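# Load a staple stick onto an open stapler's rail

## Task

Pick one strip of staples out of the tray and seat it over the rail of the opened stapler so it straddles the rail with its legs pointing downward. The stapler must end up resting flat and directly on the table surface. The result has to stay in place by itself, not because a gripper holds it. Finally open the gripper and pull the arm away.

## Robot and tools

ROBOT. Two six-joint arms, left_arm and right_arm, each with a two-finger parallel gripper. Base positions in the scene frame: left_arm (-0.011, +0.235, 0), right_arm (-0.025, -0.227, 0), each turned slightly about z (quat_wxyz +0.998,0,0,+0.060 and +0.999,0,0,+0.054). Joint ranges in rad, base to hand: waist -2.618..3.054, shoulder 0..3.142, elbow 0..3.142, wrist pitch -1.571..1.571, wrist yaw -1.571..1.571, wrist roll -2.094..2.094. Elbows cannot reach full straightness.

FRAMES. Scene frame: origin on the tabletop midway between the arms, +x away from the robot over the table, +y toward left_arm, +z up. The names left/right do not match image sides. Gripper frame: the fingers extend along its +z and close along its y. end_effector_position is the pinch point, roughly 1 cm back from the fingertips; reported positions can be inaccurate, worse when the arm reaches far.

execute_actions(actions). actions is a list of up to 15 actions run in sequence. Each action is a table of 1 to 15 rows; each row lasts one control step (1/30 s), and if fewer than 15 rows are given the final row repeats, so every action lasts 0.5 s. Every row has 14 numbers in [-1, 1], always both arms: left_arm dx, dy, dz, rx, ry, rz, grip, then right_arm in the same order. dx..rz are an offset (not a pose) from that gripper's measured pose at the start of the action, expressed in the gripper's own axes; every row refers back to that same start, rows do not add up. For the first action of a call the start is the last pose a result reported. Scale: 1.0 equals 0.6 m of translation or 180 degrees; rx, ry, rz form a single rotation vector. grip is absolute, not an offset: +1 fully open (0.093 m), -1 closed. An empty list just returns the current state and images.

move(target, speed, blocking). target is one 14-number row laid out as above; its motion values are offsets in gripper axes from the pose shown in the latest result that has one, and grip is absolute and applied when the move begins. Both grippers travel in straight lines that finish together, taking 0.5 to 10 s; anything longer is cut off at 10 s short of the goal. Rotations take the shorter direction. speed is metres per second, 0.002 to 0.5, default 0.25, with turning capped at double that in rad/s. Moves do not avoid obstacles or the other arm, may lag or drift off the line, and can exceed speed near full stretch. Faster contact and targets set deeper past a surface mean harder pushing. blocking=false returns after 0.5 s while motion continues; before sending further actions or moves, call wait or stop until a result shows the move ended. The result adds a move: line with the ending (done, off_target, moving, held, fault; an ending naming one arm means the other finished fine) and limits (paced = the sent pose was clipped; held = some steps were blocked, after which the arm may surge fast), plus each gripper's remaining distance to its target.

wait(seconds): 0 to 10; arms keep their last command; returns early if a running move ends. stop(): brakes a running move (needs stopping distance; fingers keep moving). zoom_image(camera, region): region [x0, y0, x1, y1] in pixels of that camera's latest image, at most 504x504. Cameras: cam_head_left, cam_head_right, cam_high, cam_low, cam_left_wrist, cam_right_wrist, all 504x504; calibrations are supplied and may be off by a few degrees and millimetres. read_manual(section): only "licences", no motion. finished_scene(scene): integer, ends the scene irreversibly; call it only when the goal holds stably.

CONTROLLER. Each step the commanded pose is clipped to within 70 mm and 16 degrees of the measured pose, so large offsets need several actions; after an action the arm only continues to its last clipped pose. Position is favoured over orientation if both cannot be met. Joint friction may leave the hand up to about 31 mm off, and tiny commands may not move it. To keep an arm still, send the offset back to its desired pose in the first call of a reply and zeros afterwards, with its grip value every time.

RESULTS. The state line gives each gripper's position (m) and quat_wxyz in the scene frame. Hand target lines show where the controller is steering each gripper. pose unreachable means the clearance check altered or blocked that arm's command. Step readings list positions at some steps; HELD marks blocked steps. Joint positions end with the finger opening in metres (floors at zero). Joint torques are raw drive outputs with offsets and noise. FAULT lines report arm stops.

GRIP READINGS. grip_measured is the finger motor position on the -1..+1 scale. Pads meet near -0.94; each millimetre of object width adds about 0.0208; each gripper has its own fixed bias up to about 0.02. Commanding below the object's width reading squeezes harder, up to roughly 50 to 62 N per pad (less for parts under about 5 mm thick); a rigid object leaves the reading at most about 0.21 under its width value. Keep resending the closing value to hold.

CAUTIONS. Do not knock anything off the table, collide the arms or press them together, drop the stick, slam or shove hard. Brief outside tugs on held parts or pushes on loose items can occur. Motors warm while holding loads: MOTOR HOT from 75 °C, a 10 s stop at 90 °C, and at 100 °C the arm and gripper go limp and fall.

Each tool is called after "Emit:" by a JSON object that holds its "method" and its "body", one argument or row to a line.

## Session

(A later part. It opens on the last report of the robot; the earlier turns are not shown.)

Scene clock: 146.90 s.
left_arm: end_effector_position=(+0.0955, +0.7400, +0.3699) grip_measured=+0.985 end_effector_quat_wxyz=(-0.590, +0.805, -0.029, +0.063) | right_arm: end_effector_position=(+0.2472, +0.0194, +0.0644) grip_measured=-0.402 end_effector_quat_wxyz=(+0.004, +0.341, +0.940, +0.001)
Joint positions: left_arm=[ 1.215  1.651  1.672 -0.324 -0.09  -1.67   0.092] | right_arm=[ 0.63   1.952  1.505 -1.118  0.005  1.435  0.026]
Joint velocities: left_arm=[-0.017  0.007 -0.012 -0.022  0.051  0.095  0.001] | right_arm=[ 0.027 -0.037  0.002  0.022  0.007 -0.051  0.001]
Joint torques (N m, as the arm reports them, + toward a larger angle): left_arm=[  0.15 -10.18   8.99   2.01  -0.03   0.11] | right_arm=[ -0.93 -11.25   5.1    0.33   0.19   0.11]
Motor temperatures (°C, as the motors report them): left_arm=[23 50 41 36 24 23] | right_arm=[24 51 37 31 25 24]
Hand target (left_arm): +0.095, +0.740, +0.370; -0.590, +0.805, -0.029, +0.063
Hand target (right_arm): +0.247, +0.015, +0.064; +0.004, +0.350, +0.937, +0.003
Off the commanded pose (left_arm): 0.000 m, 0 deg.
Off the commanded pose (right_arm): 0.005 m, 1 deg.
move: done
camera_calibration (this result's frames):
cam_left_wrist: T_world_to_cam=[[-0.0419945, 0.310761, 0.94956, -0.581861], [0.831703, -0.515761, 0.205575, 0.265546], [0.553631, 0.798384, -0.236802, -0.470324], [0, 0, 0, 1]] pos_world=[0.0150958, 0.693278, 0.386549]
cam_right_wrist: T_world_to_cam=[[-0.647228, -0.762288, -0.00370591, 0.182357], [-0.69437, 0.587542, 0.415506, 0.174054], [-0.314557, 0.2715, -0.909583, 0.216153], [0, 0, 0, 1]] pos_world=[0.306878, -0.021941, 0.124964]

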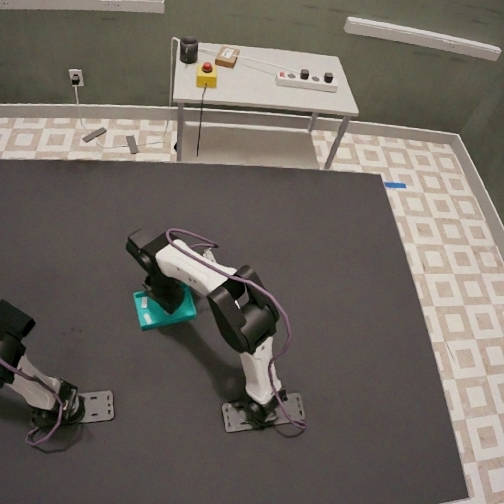

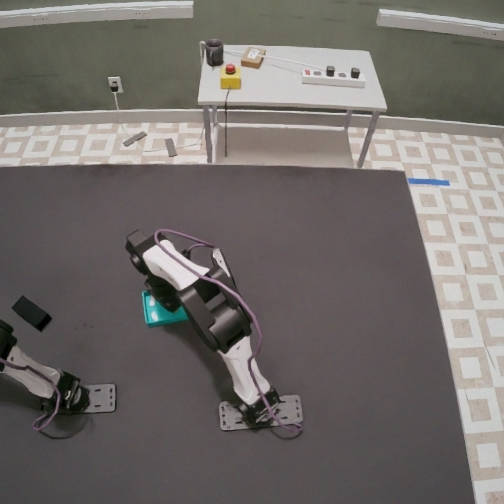

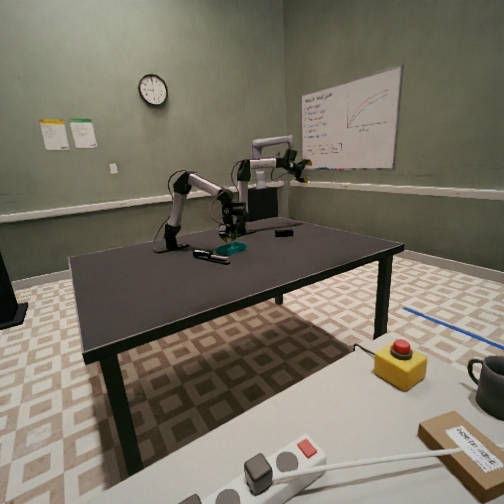

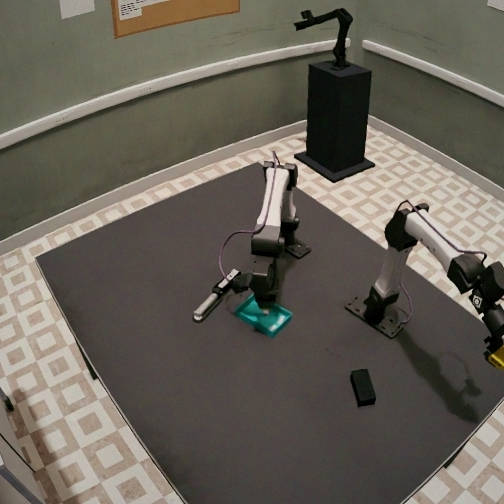

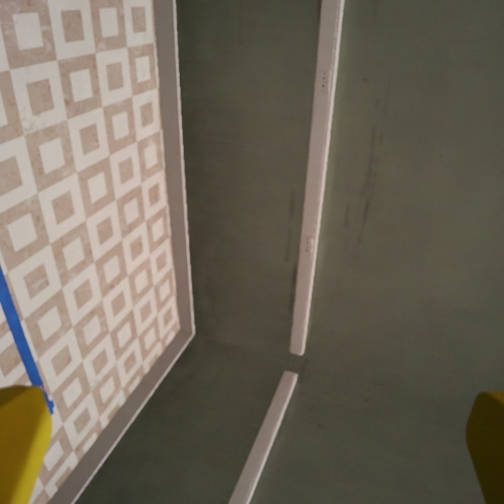

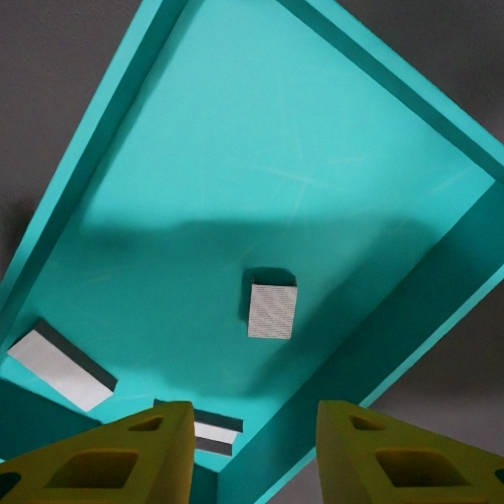

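Emit:
{"method": "move", "body": {
  "target": [0,0,0,0,0,0,1,-0.012,-0.008,0.045,0,0,0.01,-0.5],
  "speed": 0.05
}}

Scene clock: 158.27 s.
left_arm: end_effector_position=(+0.0955, +0.7400, +0.3699) grip_measured=+0.985 end_effector_quat_wxyz=(-0.590, +0.805, -0.029, +0.063) | right_arm: end_effector_position=(+0.2514, +0.0162, +0.0472) grip_measured=-0.498 end_effector_quat_wxyz=(+0.009, +0.349, +0.937, +0.011)
Joint positions: left_arm=[ 1.215  1.651  1.672 -0.324 -0.09  -1.67   0.092] | right_arm=[ 0.616  1.952  1.435 -1.026  0.005  1.437  0.021]
Joint velocities: left_arm=[ 0.002 -0.007 -0.017 -0.037 -0.037  0.066 -0.   ] | right_arm=[-0.007 -0.002 -0.002  0.095  0.007  0.081 -0.001]
Joint torques (N m, as the arm reports them, + toward a larger angle): left_arm=[  0.1  -10.09   8.98   2.03  -0.04   0.1 ] | right_arm=[-0.92 -9.21  5.4   0.43  0.18  0.13]
Motor temperatures (°C, as the motors report them): left_arm=[23 50 41 37 24 23] | right_arm=[24 52 37 31 25 24]
Hand target (left_arm): +0.095, +0.740, +0.370; -0.590, +0.805, -0.029, +0.063
Hand target (right_arm): +0.250, +0.011, +0.038; +0.004, +0.356, +0.934, +0.001
Off the commanded pose (left_arm): 0.000 m, 0 deg.
Off the commanded pose (right_arm): 0.011 m, 1 deg.
move: off_target (right_arm)
camera_calibration (this result's frames):
cam_left_wrist: T_world_to_cam=[[-0.0419945, 0.310761, 0.94956, -0.581861], [0.831703, -0.515761, 0.205575, 0.265546], [0.553631, 0.798384, -0.236802, -0.470324], [0, 0, 0, 1]] pos_world=[0.0150958, 0.693278, 0.386549]
cam_right_wrist: T_world_to_cam=[[-0.659695, -0.751108, -0.0252899, 0.186549], [-0.69116, 0.59314, 0.412896, 0.185215], [-0.295129, 0.289865, -0.910427, 0.197562], [0, 0, 0, 1]] pos_world=[0.309385, -0.0270062, 0.10811]

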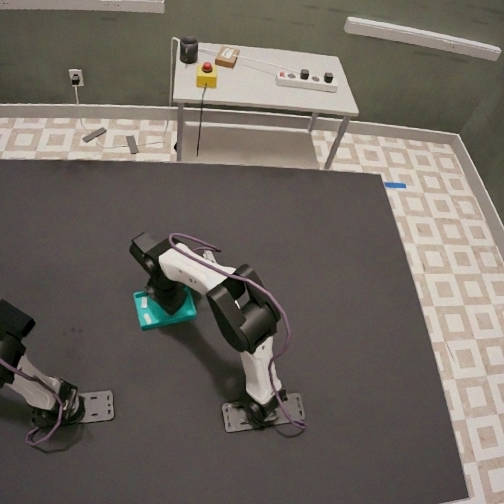

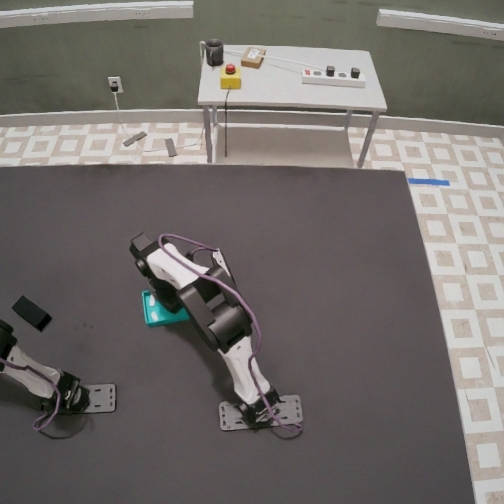

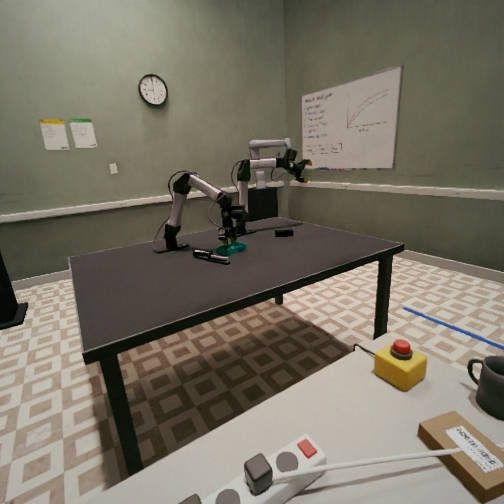

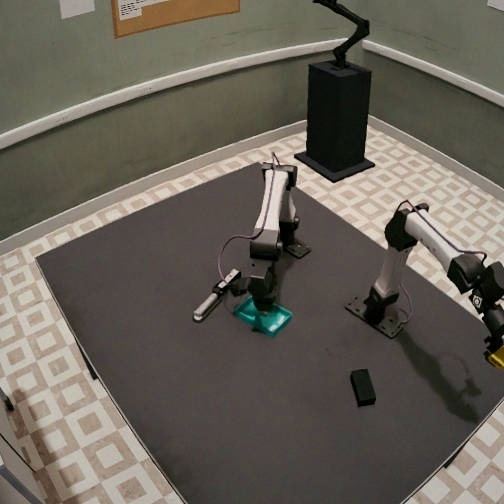

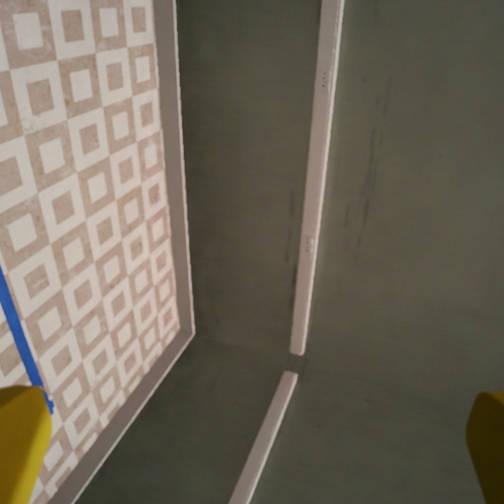

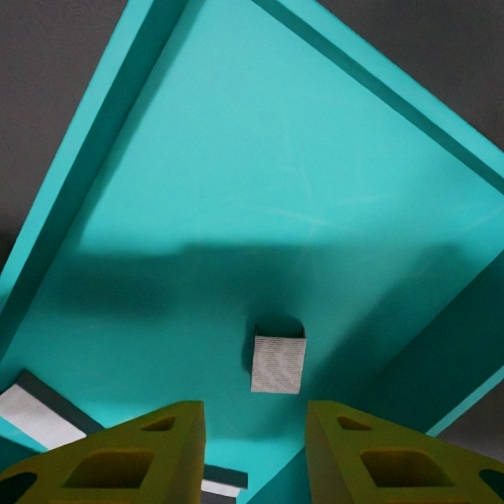

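Emit:
{"method": "execute_actions", "body": {
  "actions": [
    [[0,0,0,0,0,0,1,0,-0.022,0,0,0,0,-0.5]],
    [[0,0,0,0,0,0,1,0,-0.005,0.03,0,0,0,-0.5]],
    [[0,0,0,0,0,0,1,0,0,0,0,0,0,-0.5]]
  ]
}}

Scene clock: 165.80 s.
left_arm: end_effector_position=(+0.0955, +0.7400, +0.3699) grip_measured=+0.985 end_effector_quat_wxyz=(-0.590, +0.805, -0.029, +0.063) | right_arm: end_effector_position=(+0.2465, +0.0118, +0.0392) grip_measured=-0.498 end_effector_quat_wxyz=(+0.014, +0.349, +0.937, +0.021)
Joint positions: left_arm=[ 1.215  1.651  1.672 -0.324 -0.09  -1.67   0.092] | right_arm=[ 0.616  1.918  1.353 -0.955  0.005  1.437  0.021]
Joint velocities: left_arm=[ 0.007  0.002 -0.002  0.007  0.007  0.022  0.002] | right_arm=[ 0.007 -0.002 -0.012  0.037 -0.037  0.037 -0.   ]
Joint torques (N m, as the arm reports them, + toward a larger angle): left_arm=[  0.17 -10.17   8.93   2.02  -0.05   0.11] | right_arm=[-0.32 -9.78  7.22  0.39  0.19  0.04]
Motor temperatures (°C, as the motors report them): left_arm=[23 50 41 37 24 23] | right_arm=[24 51 37 31 25 24]
Hand target (left_arm): +0.095, +0.740, +0.370; -0.590, +0.805, -0.029, +0.063
Hand target (right_arm): +0.246, +0.012, +0.039; +0.014, +0.349, +0.937, +0.021
Off the commanded pose (left_arm): 0.000 m, 0 deg.
Off the commanded pose (right_arm): 0.000 m, 0 deg.
Step readings (end_effector_position; steps 1 to 15: 1st action; 16 to 30: 2nd action; 31 to 45: 3rd action):
0: left_arm (+0.0955, +0.7400, +0.3699) | right_arm (+0.2517, +0.0164, +0.0472)
1: left_arm (+0.0955, +0.7400, +0.3699) | right_arm (+0.2514, +0.0161, +0.0469)
2: left_arm (+0.0955, +0.7400, +0.3699) | right_arm (+0.2496, +0.0146, +0.0465)
4: left_arm (+0.0955, +0.7400, +0.3699) | right_arm (+0.2458, +0.0112, +0.0467)
8: left_arm (+0.0955, +0.7400, +0.3699) | right_arm (+0.2451, +0.0106, +0.0479)
15: left_arm (+0.0955, +0.7400, +0.3699) | right_arm (+0.2451, +0.0106, +0.0481)
16: left_arm (+0.0955, +0.7400, +0.3699) | right_arm (+0.2454, +0.0109, +0.0467)
17: left_arm (+0.0955, +0.7400, +0.3699) | right_arm (+0.2458, +0.0112, +0.0448)
19: left_arm (+0.0955, +0.7400, +0.3699) | right_arm (+0.2442, +0.0098, +0.0407)
23: left_arm (+0.0955, +0.7400, +0.3699) | right_arm (+0.2444, +0.0099, +0.0390)
30: left_arm (+0.0955, +0.7400, +0.3699) | right_arm (+0.2465, +0.0118, +0.0392)
31: left_arm (+0.0955, +0.7400, +0.3699) | right_arm (+0.2465, +0.0118, +0.0392)
32: left_arm (+0.0955, +0.7400, +0.3699) | right_arm (+0.2465, +0.0118, +0.0392)
34: left_arm (+0.0955, +0.7400, +0.3699) | right_arm (+0.2465, +0.0118, +0.0392)
38: left_arm (+0.0955, +0.7400, +0.3699) | right_arm (+0.2465, +0.0118, +0.0392)
45: end_effector_position above
camera_calibration (this result's frames):
cam_left_wrist: T_world_to_cam=[[-0.0419945, 0.310761, 0.94956, -0.581861], [0.831703, -0.515761, 0.205575, 0.265546], [0.553631, 0.798384, -0.236802, -0.470324], [0, 0, 0, 1]] pos_world=[0.0150958, 0.693278, 0.386549]
cam_right_wrist: T_world_to_cam=[[-0.65908, -0.750565, -0.0476022, 0.180532], [-0.698099, 0.587008, 0.409975, 0.18961], [-0.27977, 0.303438, -0.910854, 0.186116], [0, 0, 0, 1]] pos_world=[0.303422, -0.032276, 0.100382]

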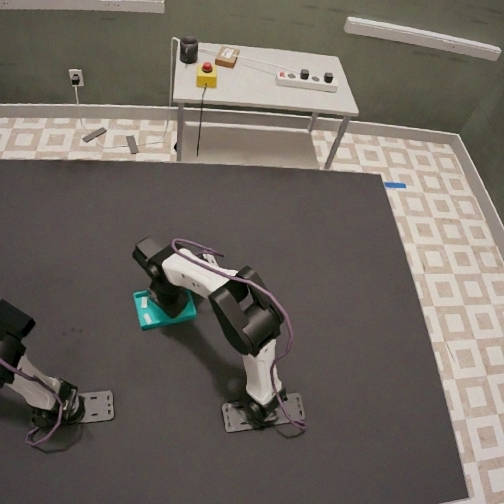

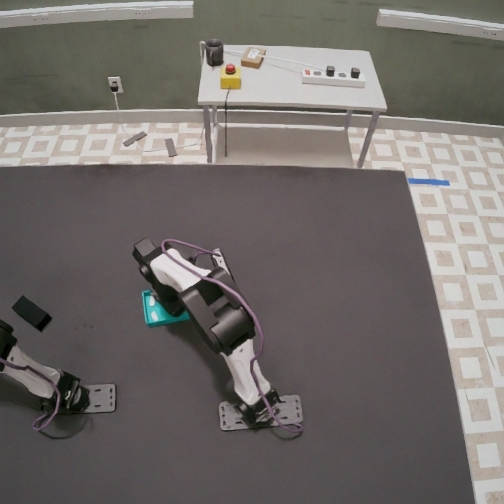

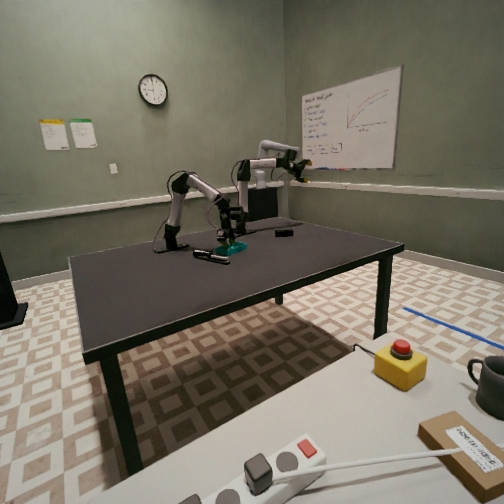

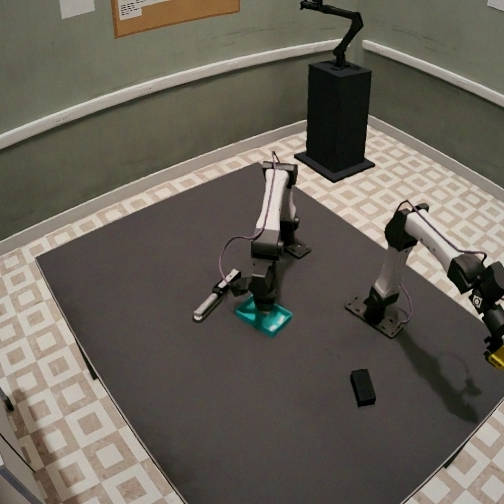

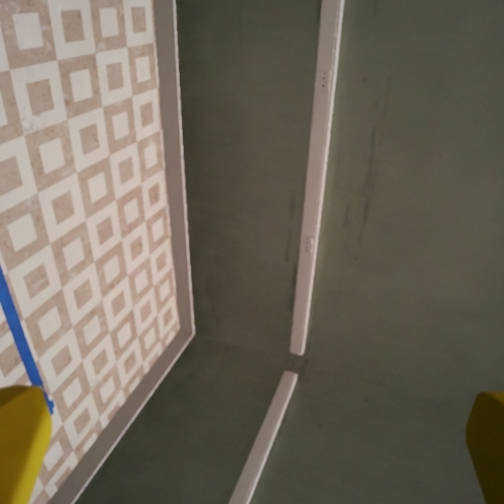

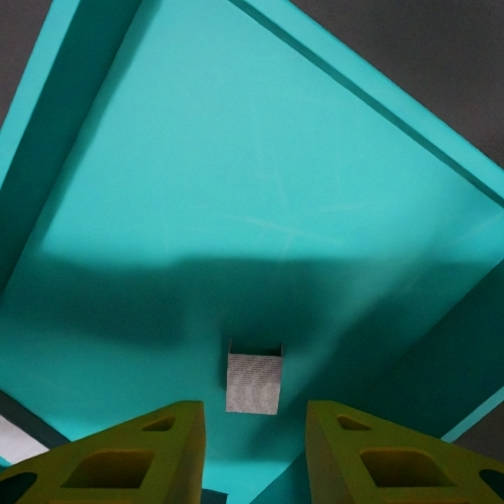

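Emit:
{"method": "execute_actions", "body": {
  "actions": [
    [[0,0,0,0,0,0,1,0,0,0.04,0.025,0.006,0,-0.5]],
    [[0,0,0,0,0,0,1,0,0,0,0,0,0,-0.5]]
  ]
}}

Scene clock: 176.73 s.
left_arm: end_effector_position=(+0.0955, +0.7400, +0.3699) grip_measured=+0.985 end_effector_quat_wxyz=(-0.590, +0.805, -0.029, +0.063) | right_arm: end_effector_position=(+0.2498, +0.0150, +0.0258) grip_measured=-0.499 end_effector_quat_wxyz=(+0.004, +0.349, +0.937, +0.003)
Joint positions: left_arm=[ 1.215  1.651  1.672 -0.324 -0.09  -1.67   0.092] | right_arm=[ 0.616  1.987  1.396 -0.971  0.004  1.437  0.021]
Joint velocities: left_arm=[-0.002 -0.002  0.017 -0.022 -0.007  0.007  0.001] | right_arm=[-0.007 -0.007 -0.007  0.022 -0.007  0.037 -0.   ]
Joint torques (N m, as the arm reports them, + toward a larger angle): left_arm=[  0.08 -10.2    8.9    2.02  -0.04   0.09] | right_arm=[ -0.37 -10.15   6.9    0.34   0.18   0.04]
Motor temperatures (°C, as the motors report them): left_arm=[23 50 41 38 24 23] | right_arm=[24 50 38 31 25 24]
Hand target (left_arm): +0.095, +0.740, +0.370; -0.590, +0.805, -0.029, +0.063
Hand target (right_arm): +0.250, +0.015, +0.026; +0.004, +0.349, +0.937, +0.003
Off the commanded pose (left_arm): 0.000 m, 0 deg.
Off the commanded pose (right_arm): 0.000 m, 0 deg.
Step readings (end_effector_position; steps 1 to 15: 1st action; 16 to 30: 2nd action):
0: left_arm (+0.0955, +0.7400, +0.3699) | right_arm (+0.2465, +0.0118, +0.0392)
1: left_arm (+0.0955, +0.7400, +0.3699) | right_arm (+0.2463, +0.0116, +0.0375)
2: left_arm (+0.0955, +0.7400, +0.3699) | right_arm (+0.2475, +0.0127, +0.0350)
4: left_arm (+0.0955, +0.7400, +0.3699) | right_arm (+0.2484, +0.0136, +0.0268)
8: left_arm (+0.0955, +0.7400, +0.3699) | right_arm (+0.2497, +0.0149, +0.0256)
15: left_arm (+0.0955, +0.7400, +0.3699) | right_arm (+0.2498, +0.0150, +0.0258)
16: left_arm (+0.0955, +0.7400, +0.3699) | right_arm (+0.2498, +0.0150, +0.0258)
17: left_arm (+0.0955, +0.7400, +0.3699) | right_arm (+0.2498, +0.0150, +0.0258)
19: left_arm (+0.0955, +0.7400, +0.3699) | right_arm (+0.2498, +0.0150, +0.0258)
23: left_arm (+0.0955, +0.7400, +0.3699) | right_arm (+0.2498, +0.0150, +0.0258)
30: end_effector_position above
camera_calibration (this result's frames):
cam_left_wrist: T_world_to_cam=[[-0.0419945, 0.310761, 0.94956, -0.581861], [0.831703, -0.515761, 0.205575, 0.265546], [0.553631, 0.798384, -0.236802, -0.470324], [0, 0, 0, 1]] pos_world=[0.0150958, 0.693278, 0.386549]
cam_right_wrist: T_world_to_cam=[[-0.659922, -0.751312, -0.00575804, 0.183567], [-0.684695, 0.598217, 0.416328, 0.191857], [-0.309348, 0.278687, -0.909196, 0.181597], [0, 0, 0, 1]] pos_world=[0.30868, -0.0274644, 0.0862887]

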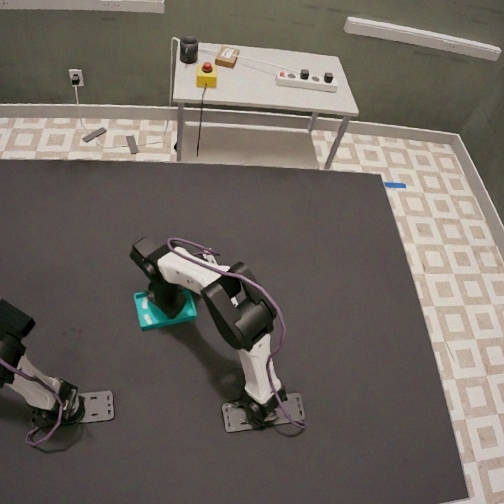

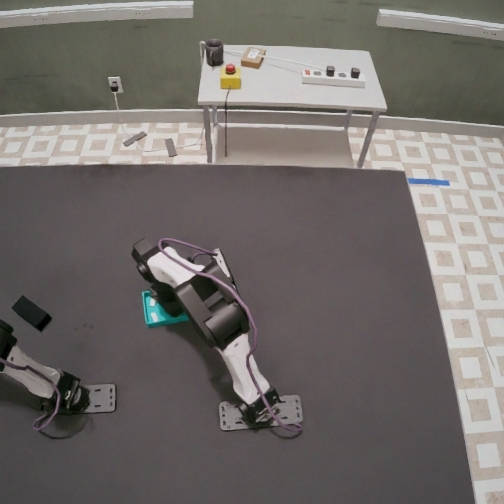

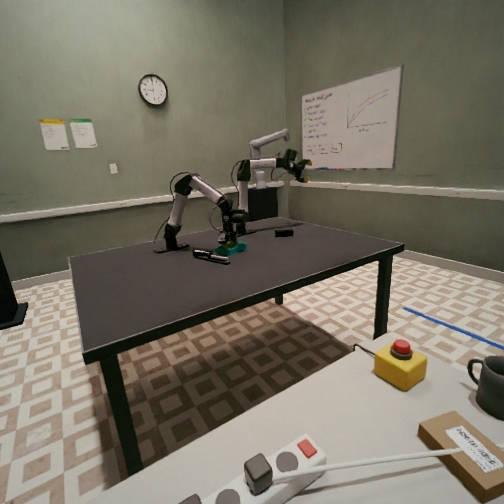

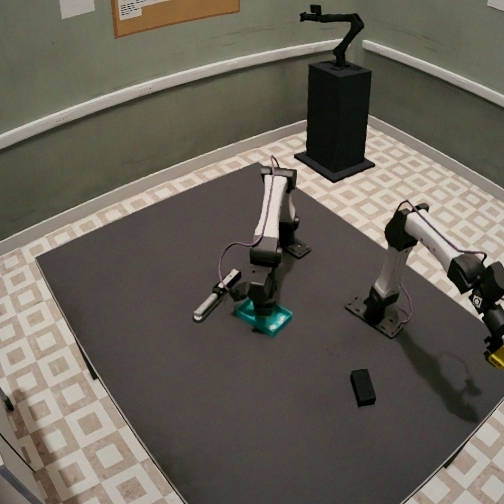

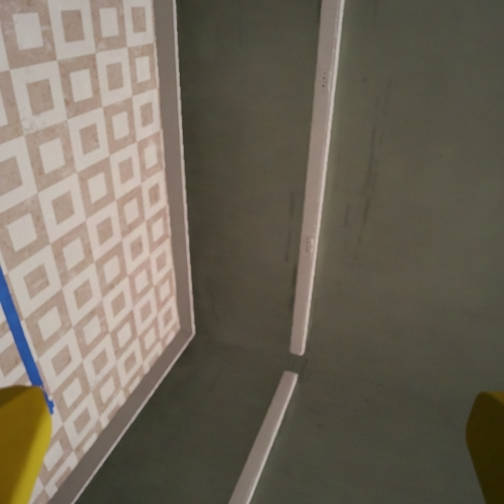

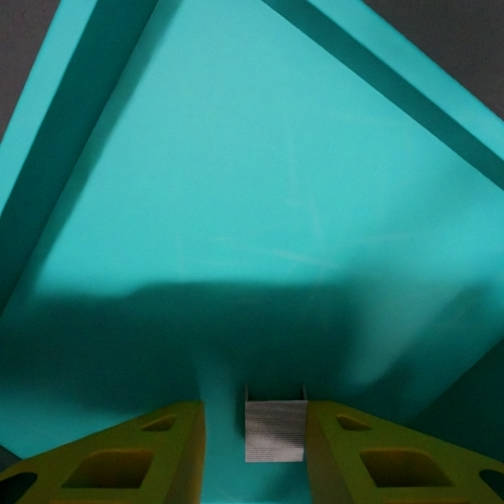

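Emit:
{"method": "execute_actions", "body": {
  "actions": [
    [[0,0,0,0,0,0,1,0,-0.018,0,0,0,0,-0.45]],
    [[0,0,0,0,0,0,1,0,0,0,0,0,0,-0.45]]
  ]
}}

Scene clock: 186.53 s.
left_arm: end_effector_position=(+0.0955, +0.7400, +0.3699) grip_measured=+0.985 end_effector_quat_wxyz=(-0.590, +0.805, -0.029, +0.063) | right_arm: end_effector_position=(+0.2462, +0.0118, +0.0281) grip_measured=-0.452 end_effector_quat_wxyz=(+0.006, +0.349, +0.937, +0.006)
Joint positions: left_arm=[ 1.215  1.651  1.672 -0.324 -0.09  -1.67   0.092] | right_arm=[ 0.616  1.96   1.366 -0.961  0.004  1.437  0.024]
Joint velocities: left_arm=[ 0.007 -0.002 -0.007  0.051  0.022 -0.022 -0.   ] | right_arm=[ 0.002 -0.012  0.007 -0.007  0.007 -0.022  0.   ]
Joint torques (N m, as the arm reports them, + toward a larger angle): left_arm=[  0.13 -10.14   8.95   2.01  -0.02   0.11] | right_arm=[-0.36 -9.96  7.    0.33  0.17  0.  ]
Motor temperatures (°C, as the motors report them): left_arm=[23 50 41 38 24 23] | right_arm=[24 50 38 30 25 24]
Hand target (left_arm): +0.095, +0.740, +0.370; -0.590, +0.805, -0.029, +0.063
Hand target (right_arm): +0.246, +0.012, +0.028; +0.006, +0.349, +0.937, +0.006
Off the commanded pose (left_arm): 0.000 m, 0 deg.
Off the commanded pose (right_arm): 0.000 m, 0 deg.
Step readings (end_effector_position; steps 1 to 15: 1st action; 16 to 30: 2nd action):
0: left_arm (+0.0955, +0.7400, +0.3699) | right_arm (+0.2498, +0.0150, +0.0258)
1: left_arm (+0.0955, +0.7400, +0.3699) | right_arm (+0.2498, +0.0150, +0.0261)
2: left_arm (+0.0955, +0.7400, +0.3699) | right_arm (+0.2494, +0.0146, +0.0271)
4: left_arm (+0.0955, +0.7400, +0.3699) | right_arm (+0.2472, +0.0127, +0.0283)
8: left_arm (+0.0955, +0.7400, +0.3699) | right_arm (+0.2462, +0.0118, +0.0281)
15: left_arm (+0.0955, +0.7400, +0.3699) | right_arm (+0.2462, +0.0118, +0.0281)
16: left_arm (+0.0955, +0.7400, +0.3699) | right_arm (+0.2462, +0.0118, +0.0281)
17: left_arm (+0.0955, +0.7400, +0.3699) | right_arm (+0.2462, +0.0118, +0.0281)
19: left_arm (+0.0955, +0.7400, +0.3699) | right_arm (+0.2462, +0.0118, +0.0281)
23: left_arm (+0.0955, +0.7400, +0.3699) | right_arm (+0.2462, +0.0118, +0.0281)
30: end_effector_position above
camera_calibration (this result's frames):
cam_left_wrist: T_world_to_cam=[[-0.0419945, 0.310761, 0.94956, -0.581861], [0.831703, -0.515761, 0.205575, 0.265546], [0.553631, 0.798384, -0.236802, -0.470324], [0, 0, 0, 1]] pos_world=[0.0150958, 0.693278, 0.386549]
cam_right_wrist: T_world_to_cam=[[-0.659859, -0.751257, -0.0140832, 0.179001], [-0.68731, 0.595906, 0.415333, 0.191023], [-0.303629, 0.283741, -0.909561, 0.182024], [0, 0, 0, 1]] pos_world=[0.304675, -0.0310035, 0.088745]

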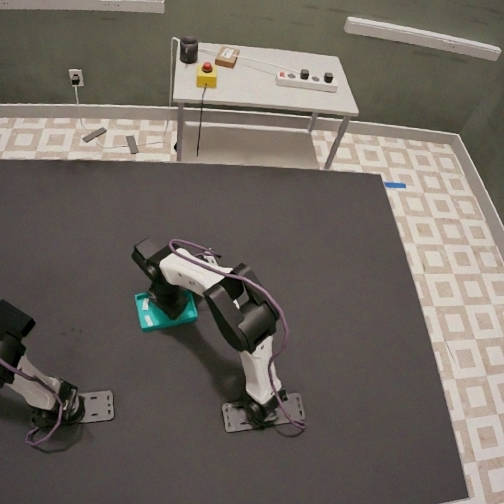

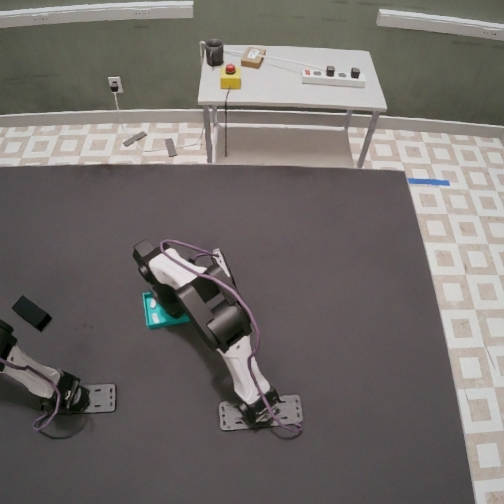

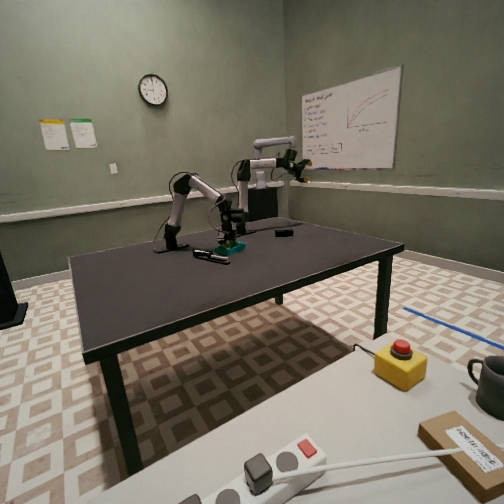

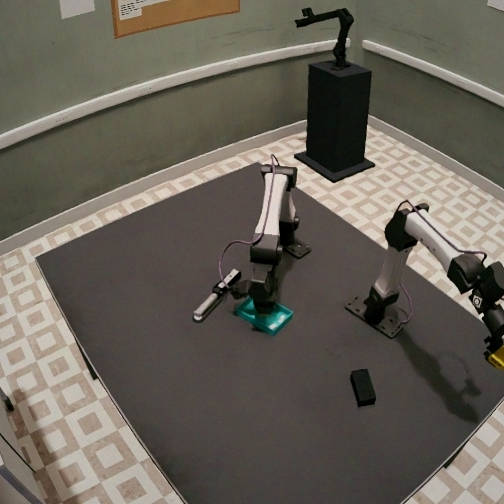

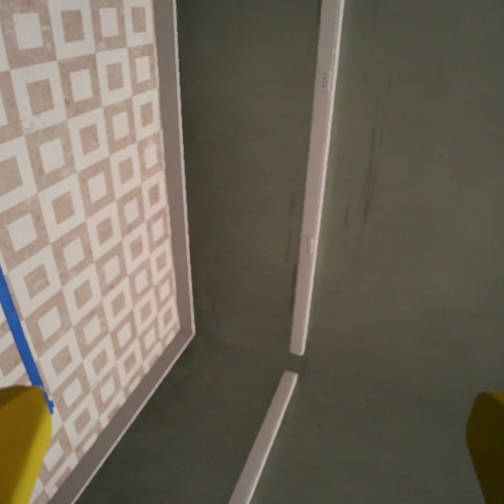

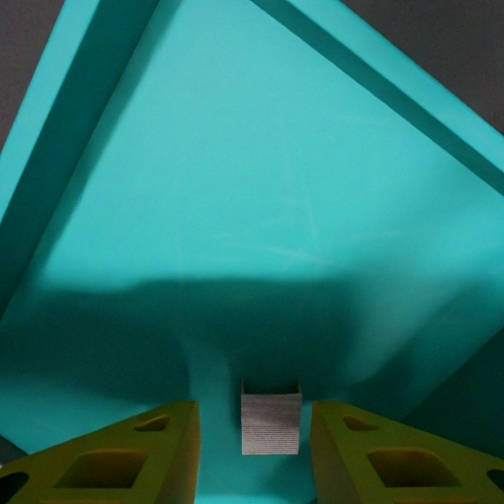

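Emit:
{"method": "execute_actions", "body": {
  "actions": [
    [[0,0,0,0,0,0,1,0,-0.004,0.025,0.006,0,0,-0.45]],
    [[0,0,0,0,0,0,1,0,0,0,0,0,0,-0.45]]
  ]
}}

Scene clock: 194.47 s.
left_arm: end_effector_position=(+0.0955, +0.7400, +0.3699) grip_measured=+0.985 end_effector_quat_wxyz=(-0.590, +0.805, -0.029, +0.063) | right_arm: end_effector_position=(+0.2498, +0.0150, +0.0282) grip_measured=-0.452 end_effector_quat_wxyz=(+0.010, +0.349, +0.937, +0.015)
Joint positions: left_arm=[ 1.215  1.651  1.672 -0.324 -0.09  -1.67   0.092] | right_arm=[ 0.616  1.96   1.366 -0.941  0.004  1.437  0.024]
Joint velocities: left_arm=[ 0.017  0.017 -0.012  0.022 -0.037 -0.051 -0.   ] | right_arm=[-0.002  0.017 -0.027  0.007  0.081  0.007 -0.   ]
Joint torques (N m, as the arm reports them, + toward a larger angle): left_arm=[  0.19 -10.12   9.07   2.02  -0.01   0.11] | right_arm=[ -0.34 -10.24   7.23   0.4    0.16   0.06]
Motor temperatures (°C, as the motors report them): left_arm=[23 50 41 39 24 23] | right_arm=[24 50 38 30 25 24]
Hand target (left_arm): +0.095, +0.740, +0.370; -0.590, +0.805, -0.029, +0.063
Hand target (right_arm): +0.250, +0.015, +0.028; +0.010, +0.349, +0.937, +0.015
Off the commanded pose (left_arm): 0.000 m, 0 deg.
Off the commanded pose (right_arm): 0.000 m, 0 deg.
Step readings (end_effector_position; steps 1 to 15: 1st action; 16 to 30: 2nd action):
0: left_arm (+0.0955, +0.7400, +0.3699) | right_arm (+0.2462, +0.0118, +0.0281)
1: left_arm (+0.0955, +0.7400, +0.3699) | right_arm (+0.2465, +0.0121, +0.0281)
2: left_arm (+0.0955, +0.7400, +0.3699) | right_arm (+0.2471, +0.0126, +0.0281)
4: left_arm (+0.0955, +0.7400, +0.3699) | right_arm (+0.2482, +0.0136, +0.0282)
8: left_arm (+0.0955, +0.7400, +0.3699) | right_arm (+0.2493, +0.0145, +0.0282)
15: left_arm (+0.0955, +0.7400, +0.3699) | right_arm (+0.2498, +0.0150, +0.0282)
16: left_arm (+0.0955, +0.7400, +0.3699) | right_arm (+0.2498, +0.0150, +0.0282)
17: left_arm (+0.0955, +0.7400, +0.3699) | right_arm (+0.2498, +0.0150, +0.0282)
19: left_arm (+0.0955, +0.7400, +0.3699) | right_arm (+0.2498, +0.0150, +0.0282)
23: left_arm (+0.0955, +0.7400, +0.3699) | right_arm (+0.2498, +0.0150, +0.0282)
30: end_effector_position above
camera_calibration (this result's frames):
cam_left_wrist: T_world_to_cam=[[-0.0419945, 0.310761, 0.94956, -0.581861], [0.831703, -0.515761, 0.205575, 0.265546], [0.553631, 0.798384, -0.236802, -0.470324], [0, 0, 0, 1]] pos_world=[0.0150958, 0.693278, 0.386549]
cam_right_wrist: T_world_to_cam=[[-0.659504, -0.750943, -0.0337559, 0.184232], [-0.693465, 0.590466, 0.412863, 0.193237], [-0.290105, 0.295693, -0.910168, 0.17879], [0, 0, 0, 1]] pos_world=[0.307373, -0.028619, 0.089167]

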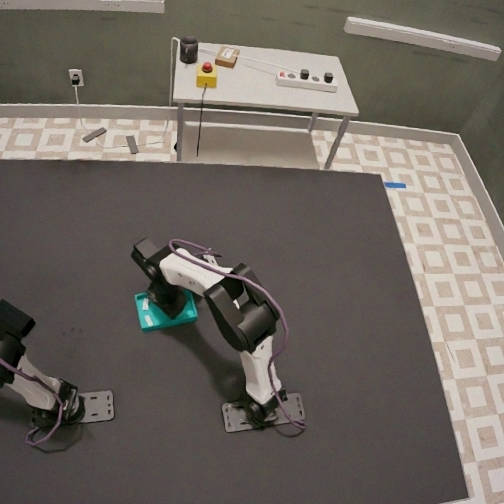

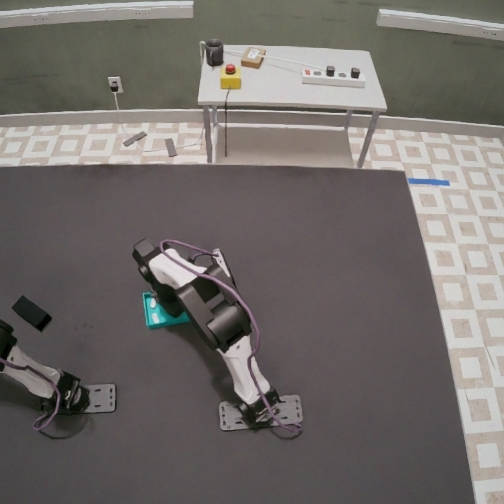

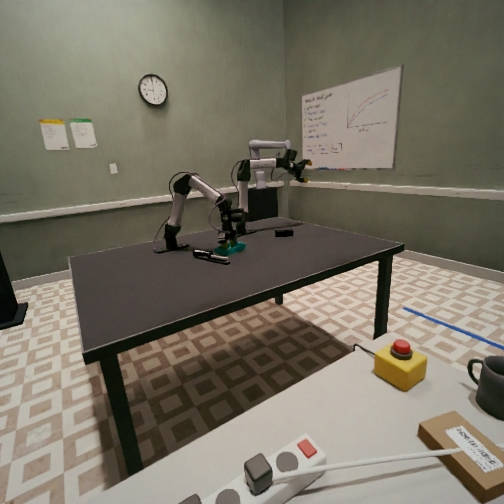

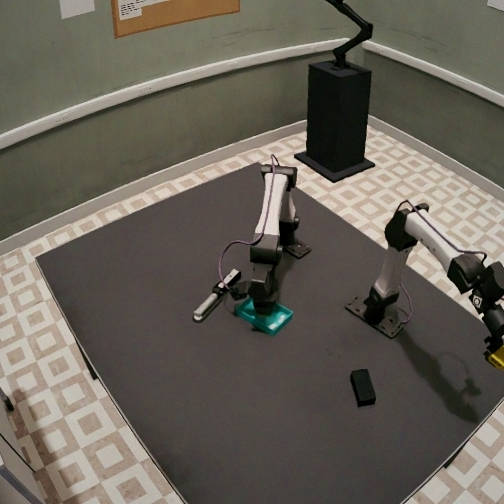

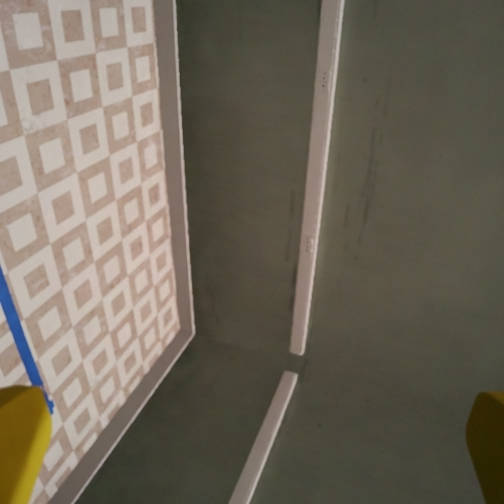

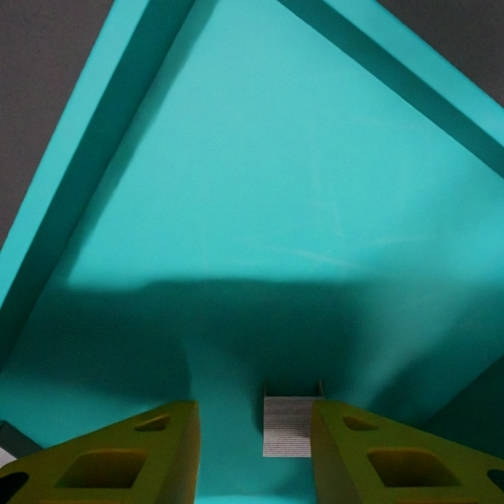

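Emit:
{"method": "execute_actions", "body": {
  "actions": [
    [[0,0,0,0,0,0,1,0,0,-0.035,0,0,0,-0.42]],
    [[0,0,0,0,0,0,1,0,-0.02,0,0.012,0,0,-0.42]],
    [[0,0,0,0,0,0,1,0,0,0,0,0,0,-0.42]]
  ]
}}

Scene clock: 209.57 s.
left_arm: end_effector_position=(+0.0955, +0.7400, +0.3699) grip_measured=+0.985 end_effector_quat_wxyz=(-0.590, +0.805, -0.029, +0.063) | right_arm: end_effector_position=(+0.2440, +0.0099, +0.0424) grip_measured=-0.422 end_effector_quat_wxyz=(+0.003, +0.349, +0.937, +0.002)
Joint positions: left_arm=[ 1.215  1.651  1.672 -0.324 -0.09  -1.67   0.092] | right_arm=[ 0.616  1.94   1.398 -1.022  0.004  1.437  0.025]
Joint velocities: left_arm=[-0.027 -0.017 -0.012 -0.022  0.007 -0.051 -0.   ] | right_arm=[-0.017  0.002  0.017 -0.007 -0.051 -0.022 -0.001]
Joint torques (N m, as the arm reports them, + toward a larger angle): left_arm=[  0.07 -10.09   9.     2.    -0.04   0.09] | right_arm=[-0.32 -9.97  7.06  0.36  0.18  0.05]
Motor temperatures (°C, as the motors report them): left_arm=[23 50 42 39 24 23] | right_arm=[24 50 39 30 25 24]
Hand target (left_arm): +0.095, +0.740, +0.370; -0.590, +0.805, -0.029, +0.063
Hand target (right_arm): +0.244, +0.010, +0.042; +0.003, +0.349, +0.937, +0.002
Off the commanded pose (left_arm): 0.000 m, 0 deg.
Off the commanded pose (right_arm): 0.000 m, 0 deg.
Step readings (end_effector_position; steps 1 to 15: 1st action; 16 to 30: 2nd action; 31 to 45: 3rd action):
0: left_arm (+0.0955, +0.7400, +0.3699) | right_arm (+0.2498, +0.0150, +0.0282)
1: left_arm (+0.0955, +0.7400, +0.3699) | right_arm (+0.2493, +0.0146, +0.0292)
2: left_arm (+0.0955, +0.7400, +0.3699) | right_arm (+0.2486, +0.0140, +0.0310)
4: left_arm (+0.0955, +0.7400, +0.3699) | right_arm (+0.2487, +0.0140, +0.0359)
8: left_arm (+0.0955, +0.7400, +0.3699) | right_arm (+0.2495, +0.0148, +0.0425)
15: left_arm (+0.0955, +0.7400, +0.3699) | right_arm (+0.2476, +0.0131, +0.0425)
16: left_arm (+0.0955, +0.7400, +0.3699) | right_arm (+0.2473, +0.0128, +0.0425)
17: left_arm (+0.0955, +0.7400, +0.3699) | right_arm (+0.2466, +0.0122, +0.0424)
19: left_arm (+0.0955, +0.7400, +0.3699) | right_arm (+0.2455, +0.0112, +0.0424)
23: left_arm (+0.0955, +0.7400, +0.3699) | right_arm (+0.2445, +0.0103, +0.0424)
30: left_arm (+0.0955, +0.7400, +0.3699) | right_arm (+0.2440, +0.0099, +0.0424)
31: left_arm (+0.0955, +0.7400, +0.3699) | right_arm (+0.2440, +0.0099, +0.0424)
32: left_arm (+0.0955, +0.7400, +0.3699) | right_arm (+0.2440, +0.0099, +0.0424)
34: left_arm (+0.0955, +0.7400, +0.3699) | right_arm (+0.2440, +0.0099, +0.0424)
38: left_arm (+0.0955, +0.7400, +0.3699) | right_arm (+0.2440, +0.0099, +0.0424)
45: end_effector_position above
camera_calibration (this result's frames):
cam_left_wrist: T_world_to_cam=[[-0.0419945, 0.310761, 0.94956, -0.581861], [0.831703, -0.515761, 0.205575, 0.265546], [0.553631, 0.798384, -0.236802, -0.470324], [0, 0, 0, 1]] pos_world=[0.0150958, 0.693278, 0.386549]
cam_right_wrist: T_world_to_cam=[[-0.659925, -0.751315, -0.00500118, 0.175982], [-0.684457, 0.598427, 0.416417, 0.18397], [-0.309868, 0.278227, -0.90916, 0.196477], [0, 0, 0, 1]] pos_world=[0.302936, -0.0325401, 0.102901]

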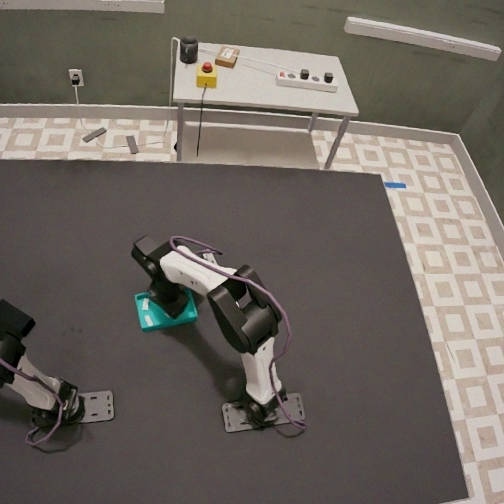

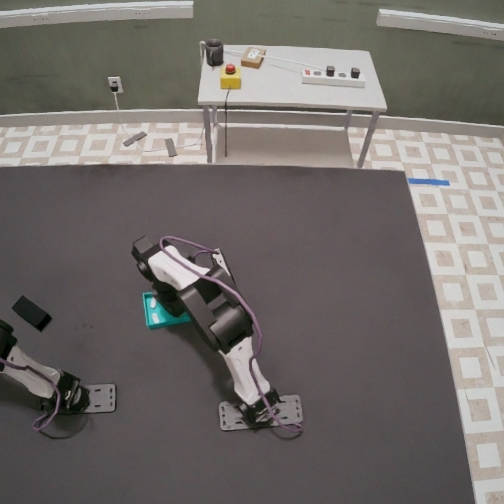

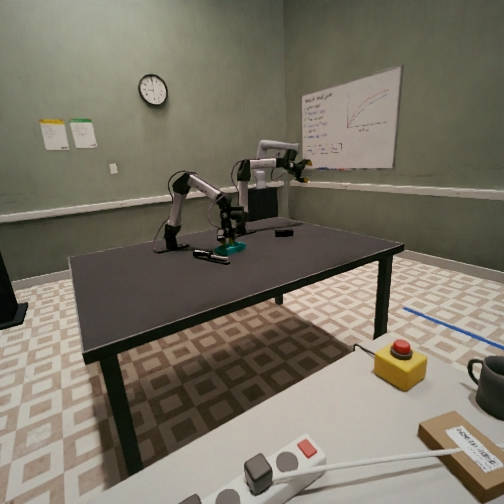

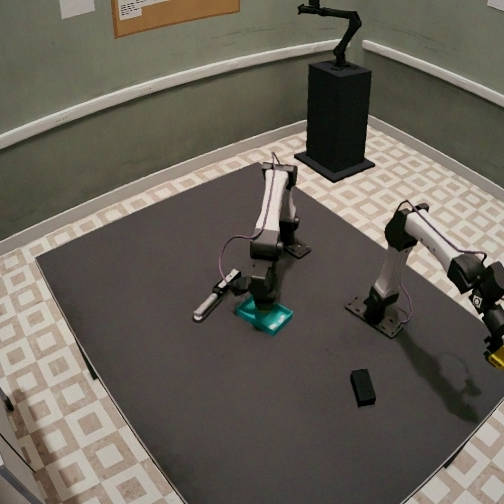

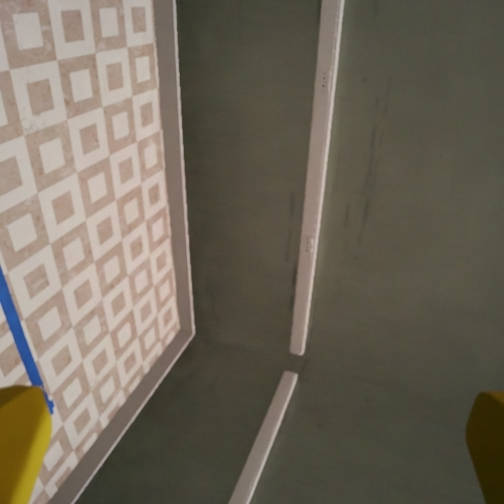

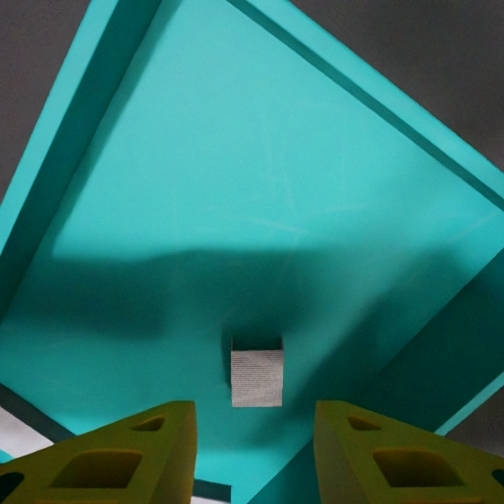

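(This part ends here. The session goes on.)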